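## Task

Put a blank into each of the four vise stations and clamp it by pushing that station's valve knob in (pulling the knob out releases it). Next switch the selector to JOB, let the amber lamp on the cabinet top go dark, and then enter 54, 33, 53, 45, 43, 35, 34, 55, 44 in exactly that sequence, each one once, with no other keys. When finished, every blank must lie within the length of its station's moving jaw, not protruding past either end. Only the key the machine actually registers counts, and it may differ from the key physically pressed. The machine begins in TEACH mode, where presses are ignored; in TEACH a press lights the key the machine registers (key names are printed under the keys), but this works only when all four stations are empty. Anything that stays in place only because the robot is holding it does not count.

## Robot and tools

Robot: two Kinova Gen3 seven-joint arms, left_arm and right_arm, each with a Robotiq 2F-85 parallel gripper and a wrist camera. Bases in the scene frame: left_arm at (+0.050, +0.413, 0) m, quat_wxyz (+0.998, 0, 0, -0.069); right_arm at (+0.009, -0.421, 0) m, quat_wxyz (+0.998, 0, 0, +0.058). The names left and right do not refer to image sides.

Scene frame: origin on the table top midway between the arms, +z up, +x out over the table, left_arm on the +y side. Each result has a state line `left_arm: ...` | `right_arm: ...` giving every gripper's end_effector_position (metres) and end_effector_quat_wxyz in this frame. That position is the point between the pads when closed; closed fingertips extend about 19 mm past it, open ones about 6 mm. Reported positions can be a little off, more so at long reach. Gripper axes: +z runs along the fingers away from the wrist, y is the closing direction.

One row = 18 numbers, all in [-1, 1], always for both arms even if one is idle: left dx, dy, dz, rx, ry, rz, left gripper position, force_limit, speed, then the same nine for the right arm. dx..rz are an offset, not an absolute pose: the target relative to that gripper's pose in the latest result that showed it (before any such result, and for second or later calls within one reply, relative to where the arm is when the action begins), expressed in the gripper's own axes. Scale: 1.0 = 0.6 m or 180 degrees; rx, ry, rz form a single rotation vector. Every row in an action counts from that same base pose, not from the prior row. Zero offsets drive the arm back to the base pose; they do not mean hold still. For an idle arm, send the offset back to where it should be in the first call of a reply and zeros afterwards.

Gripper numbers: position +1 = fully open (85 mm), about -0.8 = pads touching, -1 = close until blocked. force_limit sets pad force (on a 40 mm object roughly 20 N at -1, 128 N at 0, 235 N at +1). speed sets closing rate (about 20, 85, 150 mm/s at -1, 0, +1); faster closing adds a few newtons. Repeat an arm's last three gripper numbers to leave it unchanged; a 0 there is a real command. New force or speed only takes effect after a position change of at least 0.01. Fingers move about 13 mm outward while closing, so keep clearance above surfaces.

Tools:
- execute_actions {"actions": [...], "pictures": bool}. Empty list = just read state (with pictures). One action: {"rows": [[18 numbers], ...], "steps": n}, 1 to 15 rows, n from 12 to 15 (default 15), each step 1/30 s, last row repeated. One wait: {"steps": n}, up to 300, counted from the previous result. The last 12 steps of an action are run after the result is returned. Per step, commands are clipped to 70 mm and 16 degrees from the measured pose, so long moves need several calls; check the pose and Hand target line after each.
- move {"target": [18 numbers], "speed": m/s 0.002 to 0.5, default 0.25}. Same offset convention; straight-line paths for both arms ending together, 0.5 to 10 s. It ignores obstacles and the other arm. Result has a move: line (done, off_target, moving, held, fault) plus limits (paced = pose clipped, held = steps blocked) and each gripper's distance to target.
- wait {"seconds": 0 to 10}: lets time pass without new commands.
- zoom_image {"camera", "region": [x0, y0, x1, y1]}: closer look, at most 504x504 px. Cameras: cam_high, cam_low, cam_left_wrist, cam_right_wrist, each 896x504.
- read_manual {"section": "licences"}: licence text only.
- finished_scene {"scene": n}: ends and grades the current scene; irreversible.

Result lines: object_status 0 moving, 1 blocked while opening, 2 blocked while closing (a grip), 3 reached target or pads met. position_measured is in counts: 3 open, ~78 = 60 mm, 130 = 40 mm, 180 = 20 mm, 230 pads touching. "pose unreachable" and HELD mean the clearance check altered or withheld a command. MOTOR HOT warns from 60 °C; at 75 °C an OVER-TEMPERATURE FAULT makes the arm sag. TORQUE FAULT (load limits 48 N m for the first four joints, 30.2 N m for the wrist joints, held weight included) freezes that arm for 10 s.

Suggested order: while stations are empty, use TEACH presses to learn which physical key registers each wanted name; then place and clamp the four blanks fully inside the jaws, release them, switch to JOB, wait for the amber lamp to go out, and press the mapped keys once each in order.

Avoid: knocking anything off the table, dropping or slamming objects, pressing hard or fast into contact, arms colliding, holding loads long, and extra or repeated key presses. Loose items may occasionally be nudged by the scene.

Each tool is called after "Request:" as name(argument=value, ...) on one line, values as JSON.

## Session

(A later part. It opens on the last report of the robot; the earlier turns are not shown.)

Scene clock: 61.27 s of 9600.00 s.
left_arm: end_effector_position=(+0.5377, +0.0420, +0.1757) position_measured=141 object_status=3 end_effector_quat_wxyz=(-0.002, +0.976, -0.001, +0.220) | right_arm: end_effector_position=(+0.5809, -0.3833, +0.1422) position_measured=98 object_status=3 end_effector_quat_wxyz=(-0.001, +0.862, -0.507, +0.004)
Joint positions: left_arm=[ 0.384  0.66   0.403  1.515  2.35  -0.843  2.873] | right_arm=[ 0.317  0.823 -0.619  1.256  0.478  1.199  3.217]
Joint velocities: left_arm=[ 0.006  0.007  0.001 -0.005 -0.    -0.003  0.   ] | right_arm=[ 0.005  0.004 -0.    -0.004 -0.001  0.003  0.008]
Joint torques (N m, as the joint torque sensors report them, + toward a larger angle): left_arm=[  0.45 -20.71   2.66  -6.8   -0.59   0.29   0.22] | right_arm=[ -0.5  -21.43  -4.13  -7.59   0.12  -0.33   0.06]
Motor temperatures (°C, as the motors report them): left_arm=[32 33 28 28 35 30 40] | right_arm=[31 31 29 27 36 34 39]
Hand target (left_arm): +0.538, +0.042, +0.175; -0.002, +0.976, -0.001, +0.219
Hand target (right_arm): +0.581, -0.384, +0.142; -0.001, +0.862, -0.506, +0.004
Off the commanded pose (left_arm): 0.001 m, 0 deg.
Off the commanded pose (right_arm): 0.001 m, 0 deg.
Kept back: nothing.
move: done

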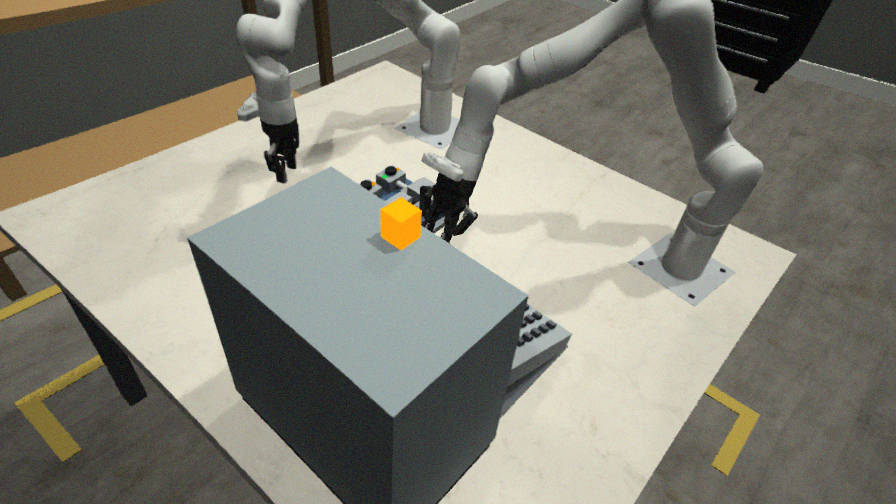

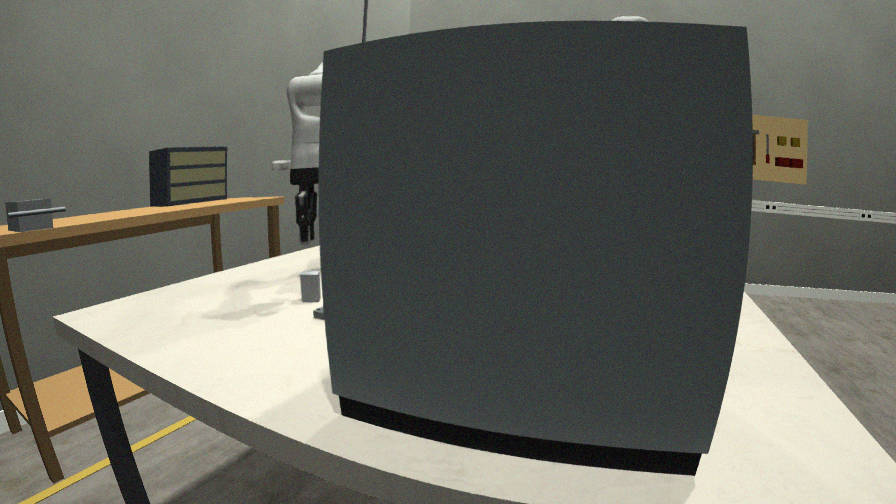

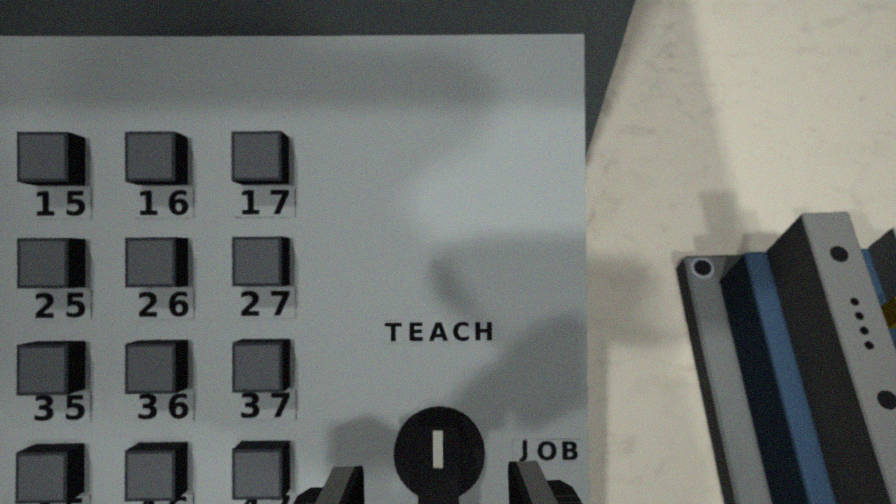

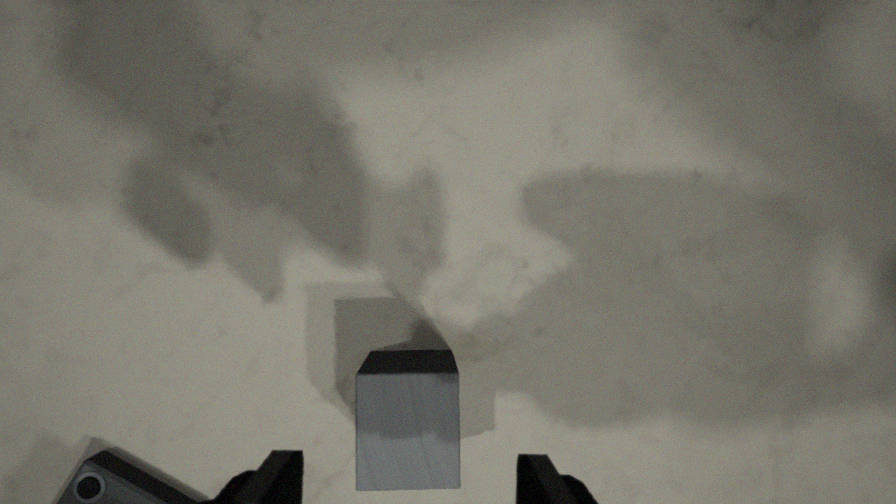

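Request:
move(target=[-0.003,0.002,0.08,0,0,0,-0.1,0,0,0,-0.005,0.153,0,0,0,0.25,0,-0.3], speed=0.12)

Request:
move(target=[0,0,0,0,0,0,-0.1,0,0,0,0,0,0,0,0,-1,-0.3,-0.3])

Scene clock: 63.97 s of 9600.00 s.
left_arm: end_effector_position=(+0.5566, +0.0410, +0.1317) position_measured=141 object_status=3 end_effector_quat_wxyz=(-0.002, +0.976, -0.001, +0.220) | right_arm: end_effector_position=(+0.5844, -0.3824, +0.0506) position_measured=98 object_status=3 end_effector_quat_wxyz=(-0.001, +0.862, -0.507, +0.004)
Joint positions: left_arm=[ 0.39   0.744  0.362  1.51   2.297 -0.765  2.912] | right_arm=[ 0.299  0.945 -0.573  1.329  0.548  1.016  3.164]
Joint velocities: left_arm=[ 0.     0.003 -0.     0.001 -0.     0.002  0.   ] | right_arm=[-0.002  0.004  0.001  0.     0.001 -0.002 -0.001]
Joint torques (N m, as the joint torque sensors report them, + toward a larger angle): left_arm=[  0.16 -22.09   2.63  -6.48  -0.51  -0.01   0.23] | right_arm=[ -0.25 -22.34  -4.13  -6.26   0.07  -0.31   0.12]
Motor temperatures (°C, as the motors report them): left_arm=[32 33 28 28 35 30 40] | right_arm=[31 31 29 27 36 34 39]
Hand target (left_arm): +0.557, +0.041, +0.132; -0.002, +0.976, -0.001, +0.219
Hand target (right_arm): +0.584, -0.382, +0.050; -0.001, +0.862, -0.507, +0.004
Off the commanded pose (left_arm): 0.000 m, 0 deg.
Off the commanded pose (right_arm): 0.000 m, 0 deg.
Kept back: nothing.
move: done

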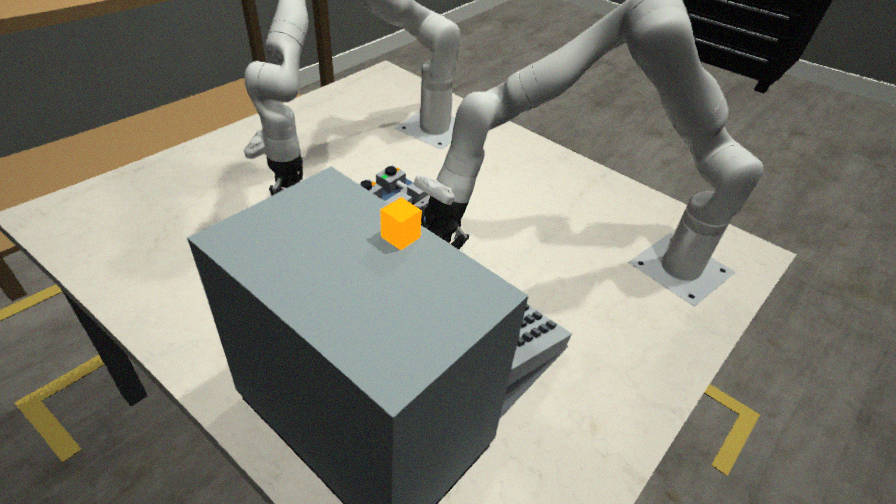

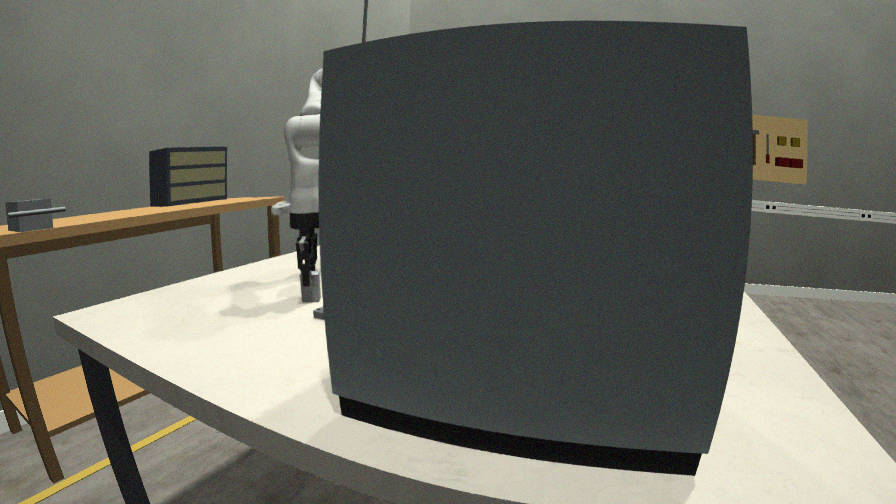

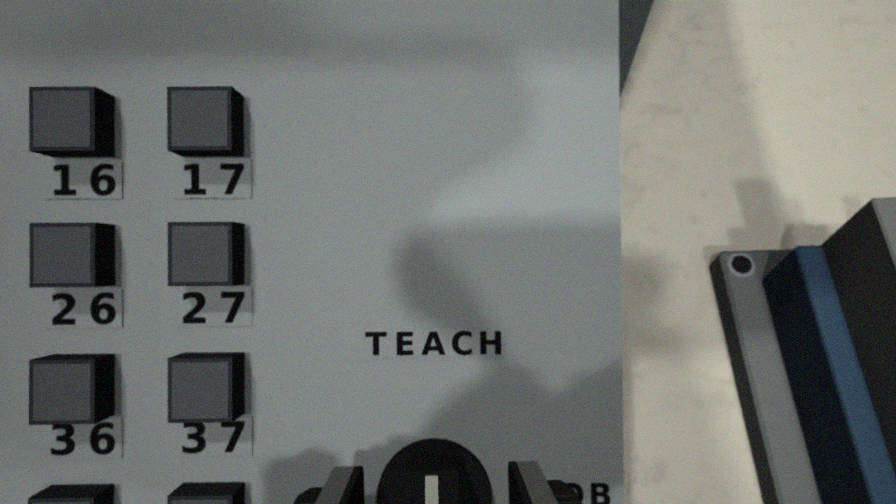

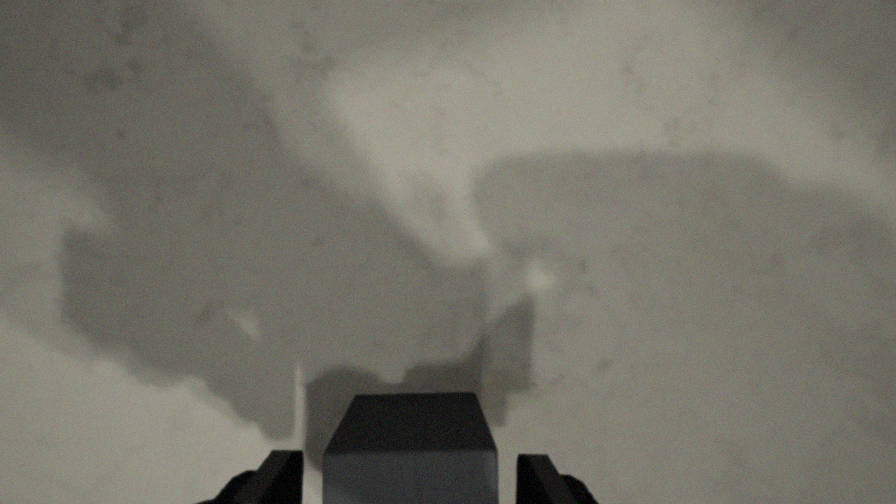

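Scene clock: 64.50 s of 9600.00 s.
left_arm: end_effector_position=(+0.5566, +0.0410, +0.1317) position_measured=141 object_status=3 end_effector_quat_wxyz=(-0.002, +0.976, -0.001, +0.220) | right_arm: end_effector_position=(+0.5844, -0.3825, +0.0508) position_measured=142 object_status=2 end_effector_quat_wxyz=(-0.001, +0.862, -0.507, +0.004)
Joint positions: left_arm=[ 0.39   0.744  0.362  1.51   2.297 -0.765  2.912] | right_arm=[ 0.299  0.945 -0.573  1.329  0.548  1.016  3.164]
Joint velocities: left_arm=[ 0.     0.    -0.001 -0.    -0.001 -0.001 -0.   ] | right_arm=[ 0.001 -0.     0.    -0.    -0.001 -0.    -0.   ]
Joint torques (N m, as the joint torque sensors report them, + toward a larger angle): left_arm=[ -0.01 -21.87   2.63  -6.76  -0.47   0.12   0.23] | right_arm=[ -0.26 -21.96  -4.32  -6.51   0.1   -0.23   0.11]
Motor temperatures (°C, as the motors report them): left_arm=[32 33 28 28 35 30 40] | right_arm=[31 31 29 27 36 34 39]
Hand target (left_arm): +0.557, +0.041, +0.132; -0.002, +0.976, -0.001, +0.220
Hand target (right_arm): +0.584, -0.382, +0.051; -0.001, +0.862, -0.507, +0.004
Off the commanded pose (left_arm): 0.000 m, 0 deg.
Off the commanded pose (right_arm): 0.000 m, 0 deg.
Kept back: nothing.
move: done

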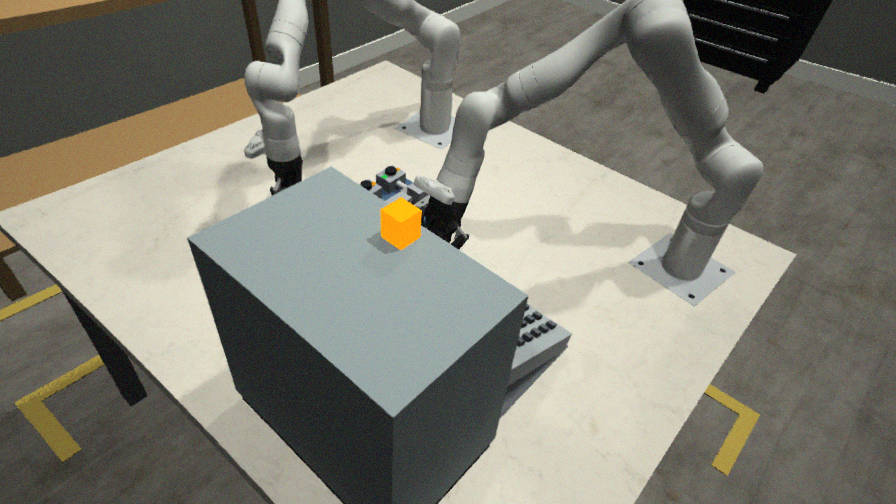

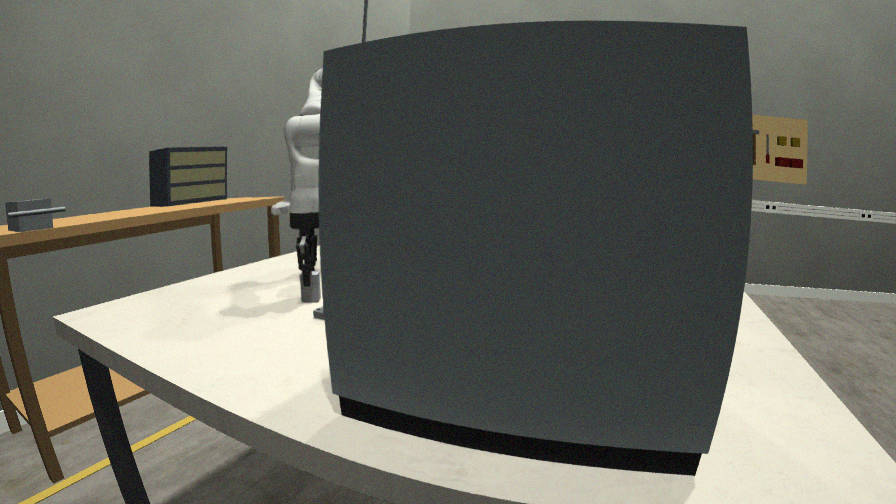

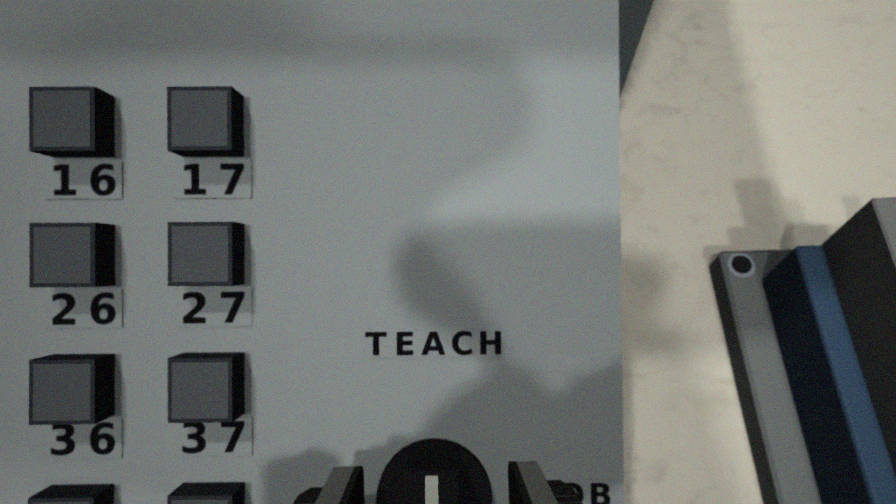

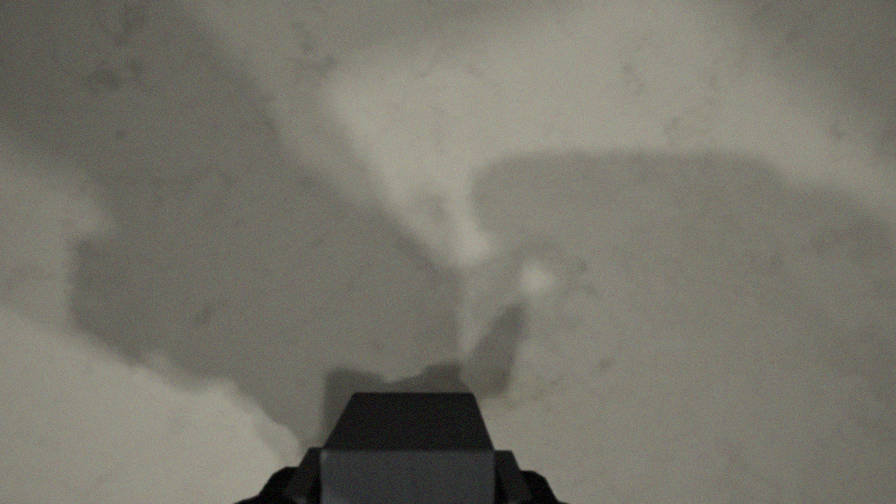

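Request:
move(target=[0,-0.0015,0.002,0,0,0,-0.1,0,0,0,0,-0.212,0,0,0.165,-1,-0.3,-0.3], speed=0.18)

Request:
move(target=[0,0,0,0,0,0,-1,-0.7,-0.3,-0.374,-0.054,0,0,0,0,-1,-0.3,-0.3], speed=0.2)

Scene clock: 67.20 s of 9600.00 s.
left_arm: end_effector_position=(+0.5571, +0.0420, +0.1306) position_measured=141 object_status=3 end_effector_quat_wxyz=(-0.002, +0.976, -0.001, +0.220) | right_arm: end_effector_position=(+0.5831, -0.3818, +0.1779) position_measured=142 object_status=2 end_effector_quat_wxyz=(+0.003, -0.704, +0.710, -0.004)
Joint positions: left_arm=[ 0.389  0.745  0.361  1.512  2.296 -0.762  2.912] | right_arm=[ 0.259  0.768 -0.514  1.195  0.371  1.26   2.773]
Joint velocities: left_arm=[-0.001 -0.     0.    -0.    -0.     0.002  0.   ] | right_arm=[-0.004 -0.002  0.    -0.004 -0.001  0.004 -0.004]
Joint torques (N m, as the joint torque sensors report them, + toward a larger angle): left_arm=[  0.06 -21.82   2.5   -6.73  -0.42   0.11   0.21] | right_arm=[ -0.35 -22.56  -3.4   -8.44  -0.02  -0.36   0.21]
Motor temperatures (°C, as the motors report them): left_arm=[32 33 28 28 35 30 40] | right_arm=[31 31 29 27 36 34 39]
Hand target (left_arm): +0.557, +0.042, +0.131; -0.002, +0.976, -0.001, +0.220
Hand target (right_arm): +0.583, -0.382, +0.178; -0.003, +0.704, -0.711, +0.004
Off the commanded pose (left_arm): 0.000 m, 0 deg.
Off the commanded pose (right_arm): 0.000 m, 0 deg.
Kept back: nothing.
move: done

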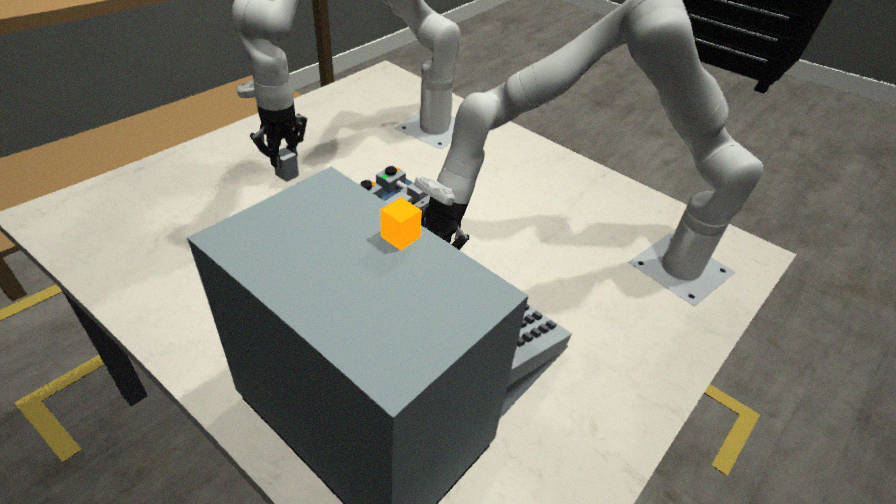

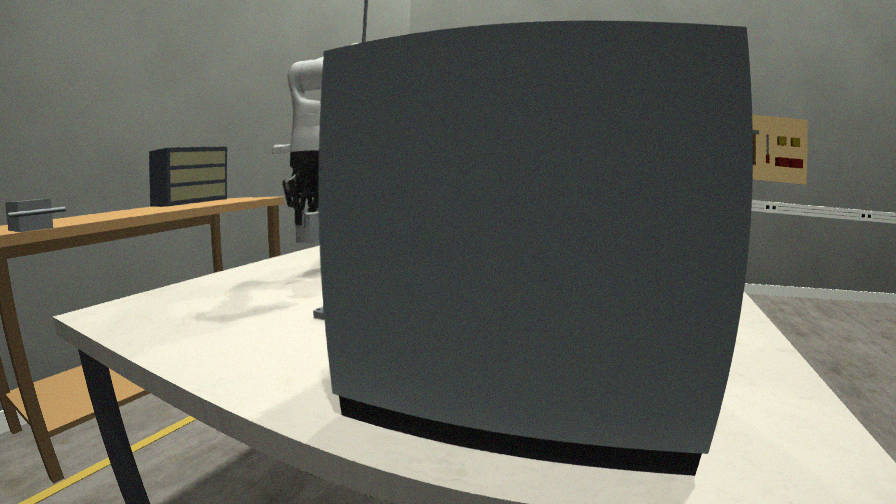

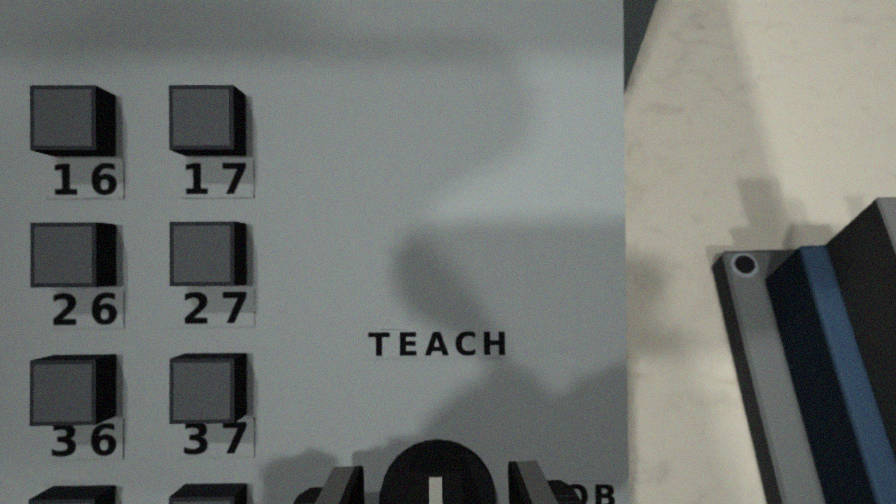

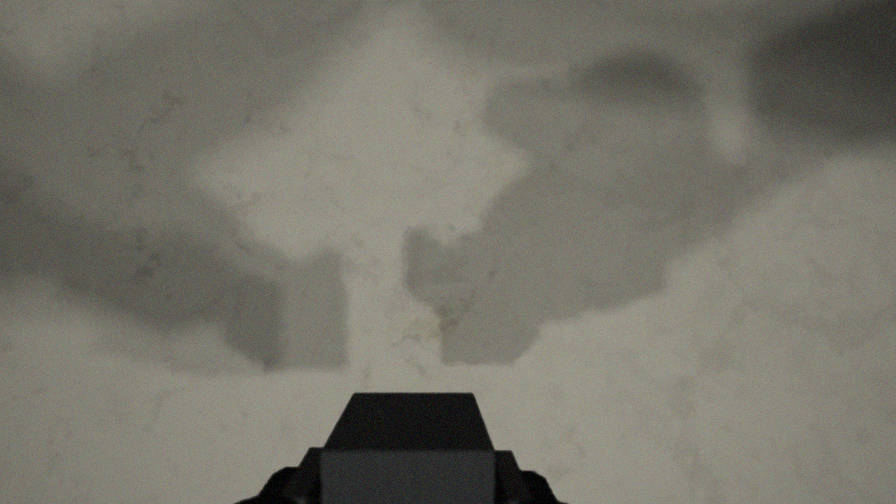

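Scene clock: 68.87 s of 9600.00 s.
left_arm: end_effector_position=(+0.5571, +0.0420, +0.1307) position_measured=202 object_status=2 end_effector_quat_wxyz=(-0.003, +0.976, -0.002, +0.220) | right_arm: end_effector_position=(+0.6167, -0.1581, +0.1777) position_measured=142 object_status=2 end_effector_quat_wxyz=(+0.003, -0.704, +0.710, -0.003)
Joint positions: left_arm=[ 0.389  0.745  0.361  1.512  2.295 -0.762  2.912] | right_arm=[-0.188  0.998 -0.482  0.695  0.407  1.504  2.525]
Joint velocities: left_arm=[-0.     0.    -0.    -0.     0.    -0.001 -0.   ] | right_arm=[-0.012  0.015  0.001 -0.02   0.     0.013  0.003]
Joint torques (N m, as the joint torque sensors report them, + toward a larger angle): left_arm=[  0.   -21.69   2.52  -6.86  -0.15   0.12   0.47] | right_arm=[ -0.62 -26.55  -2.8   -8.67   0.11   0.05   0.04]
Motor temperatures (°C, as the motors report them): left_arm=[32 33 28 28 35 30 40] | right_arm=[31 31 29 27 36 34 39]
Hand target (left_arm): +0.557, +0.042, +0.131; -0.002, +0.976, -0.001, +0.220
Hand target (right_arm): +0.617, -0.158, +0.177; -0.002, +0.704, -0.710, +0.003
Off the commanded pose (left_arm): 0.000 m, 0 deg.
Off the commanded pose (right_arm): 0.001 m, 0 deg.
Kept back: nothing.
move: done

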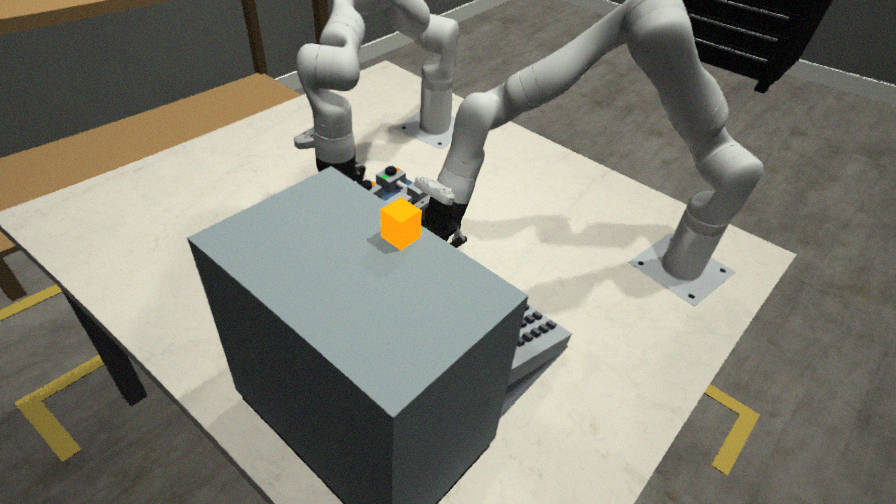

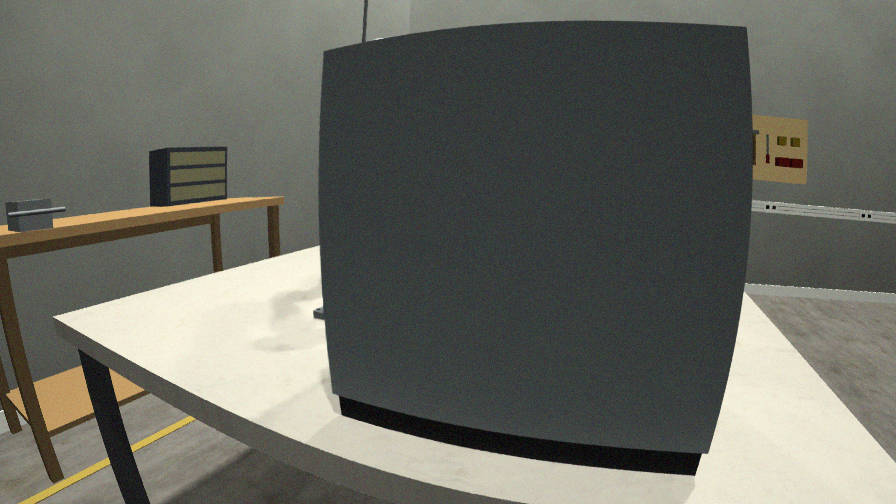

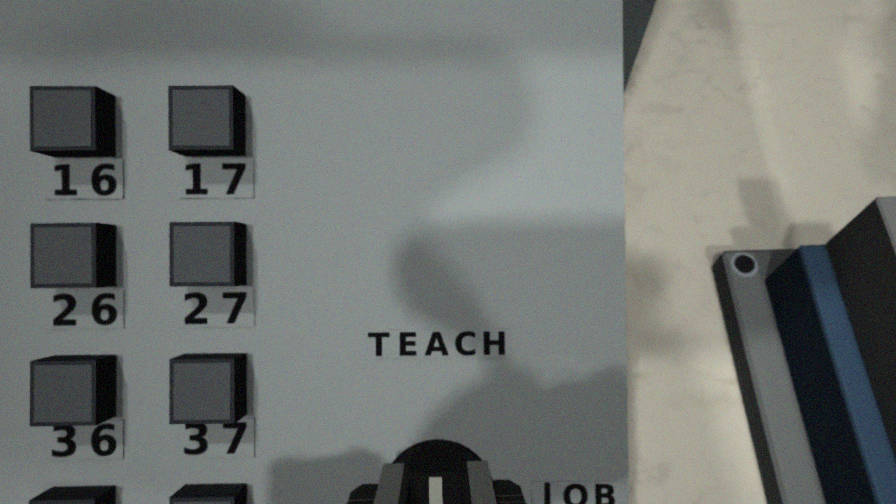

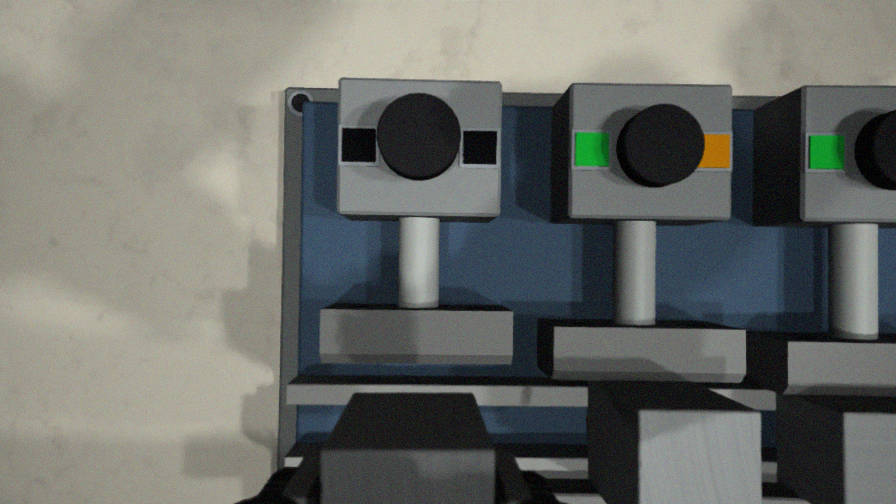

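Request:
move(target=[0,0,0,0,0,0,-1,-0.7,-0.3,0,0,0.093,0,0,0,-1,-0.3,-0.3], speed=0.07)

Scene clock: 70.33 s of 9600.00 s.
left_arm: end_effector_position=(+0.5570, +0.0420, +0.1307) position_measured=202 object_status=2 end_effector_quat_wxyz=(-0.003, +0.976, -0.002, +0.220) | right_arm: end_effector_position=(+0.6171, -0.1583, +0.1220) position_measured=142 object_status=2 end_effector_quat_wxyz=(+0.003, -0.704, +0.711, -0.003)
Joint positions: left_arm=[ 0.389  0.745  0.361  1.512  2.295 -0.762  2.911] | right_arm=[-0.171  1.037 -0.478  0.8    0.422  1.37   2.5  ]
Joint velocities: left_arm=[-0.001  0.    -0.     0.001 -0.001  0.     0.001] | right_arm=[-0.     0.002 -0.     0.002  0.    -0.005 -0.001]
Joint torques (N m, as the joint torque sensors report them, + toward a larger angle): left_arm=[  0.04 -21.81   2.65  -6.74  -0.17   0.08   0.5 ] | right_arm=[ -0.32 -26.16  -2.91  -8.28   0.09  -0.02   0.12]
Motor temperatures (°C, as the motors report them): left_arm=[32 33 28 28 35 30 40] | right_arm=[31 31 29 27 36 34 39]
Hand target (left_arm): +0.557, +0.042, +0.131; -0.003, +0.976, -0.002, +0.220
Hand target (right_arm): +0.617, -0.158, +0.122; -0.003, +0.704, -0.711, +0.004
Off the commanded pose (left_arm): 0.000 m, 0 deg.
Off the commanded pose (right_arm): 0.000 m, 0 deg.
Kept back: nothing.
move: done

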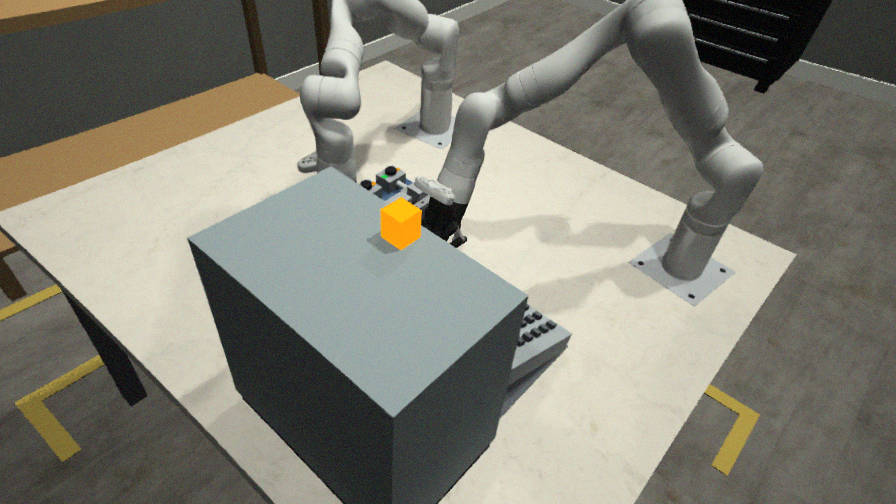

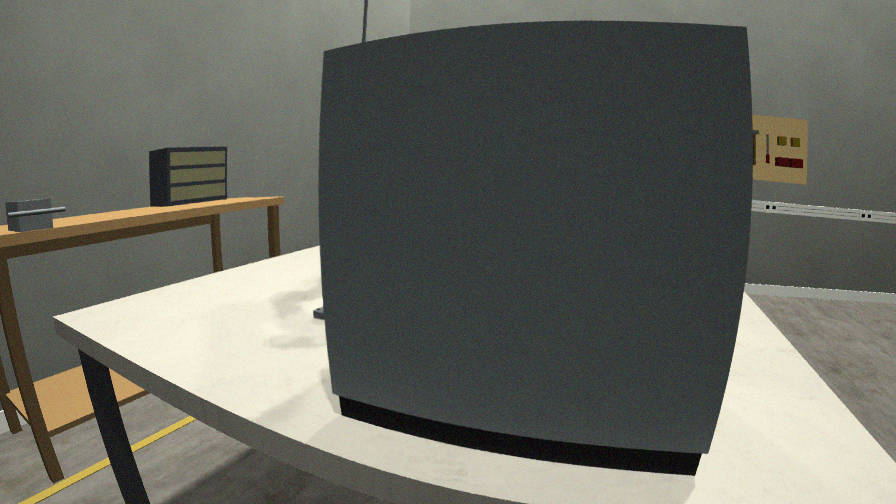

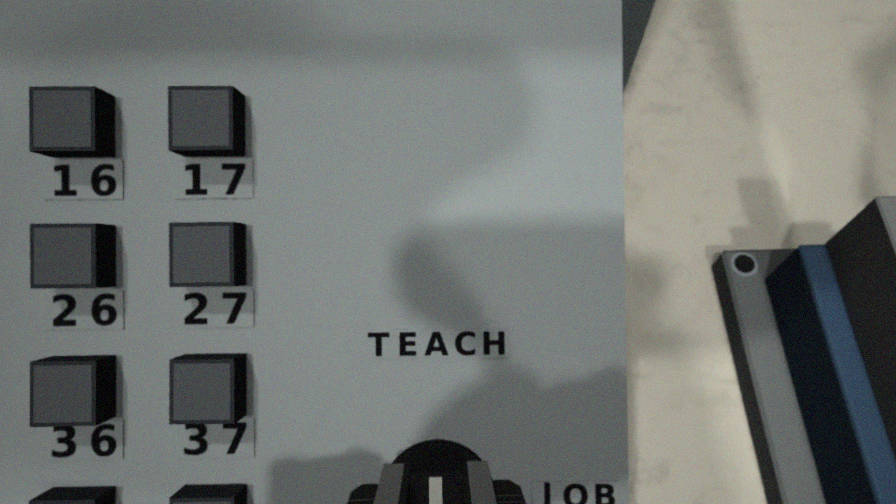

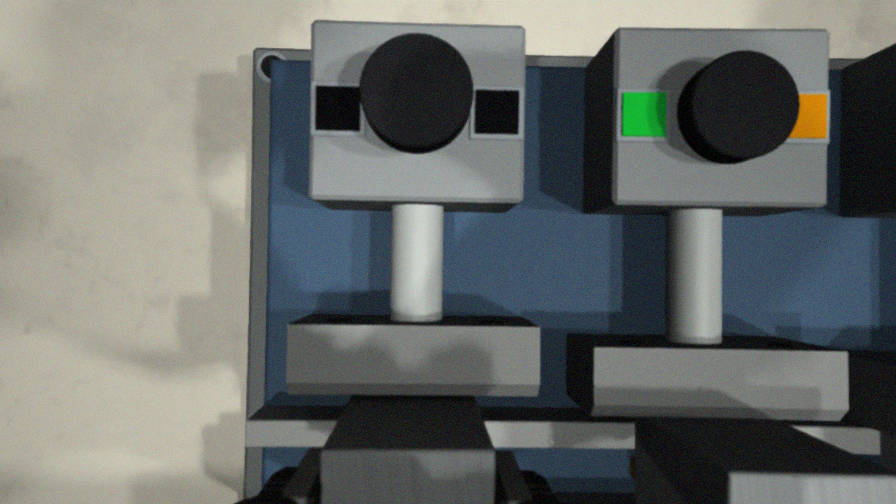

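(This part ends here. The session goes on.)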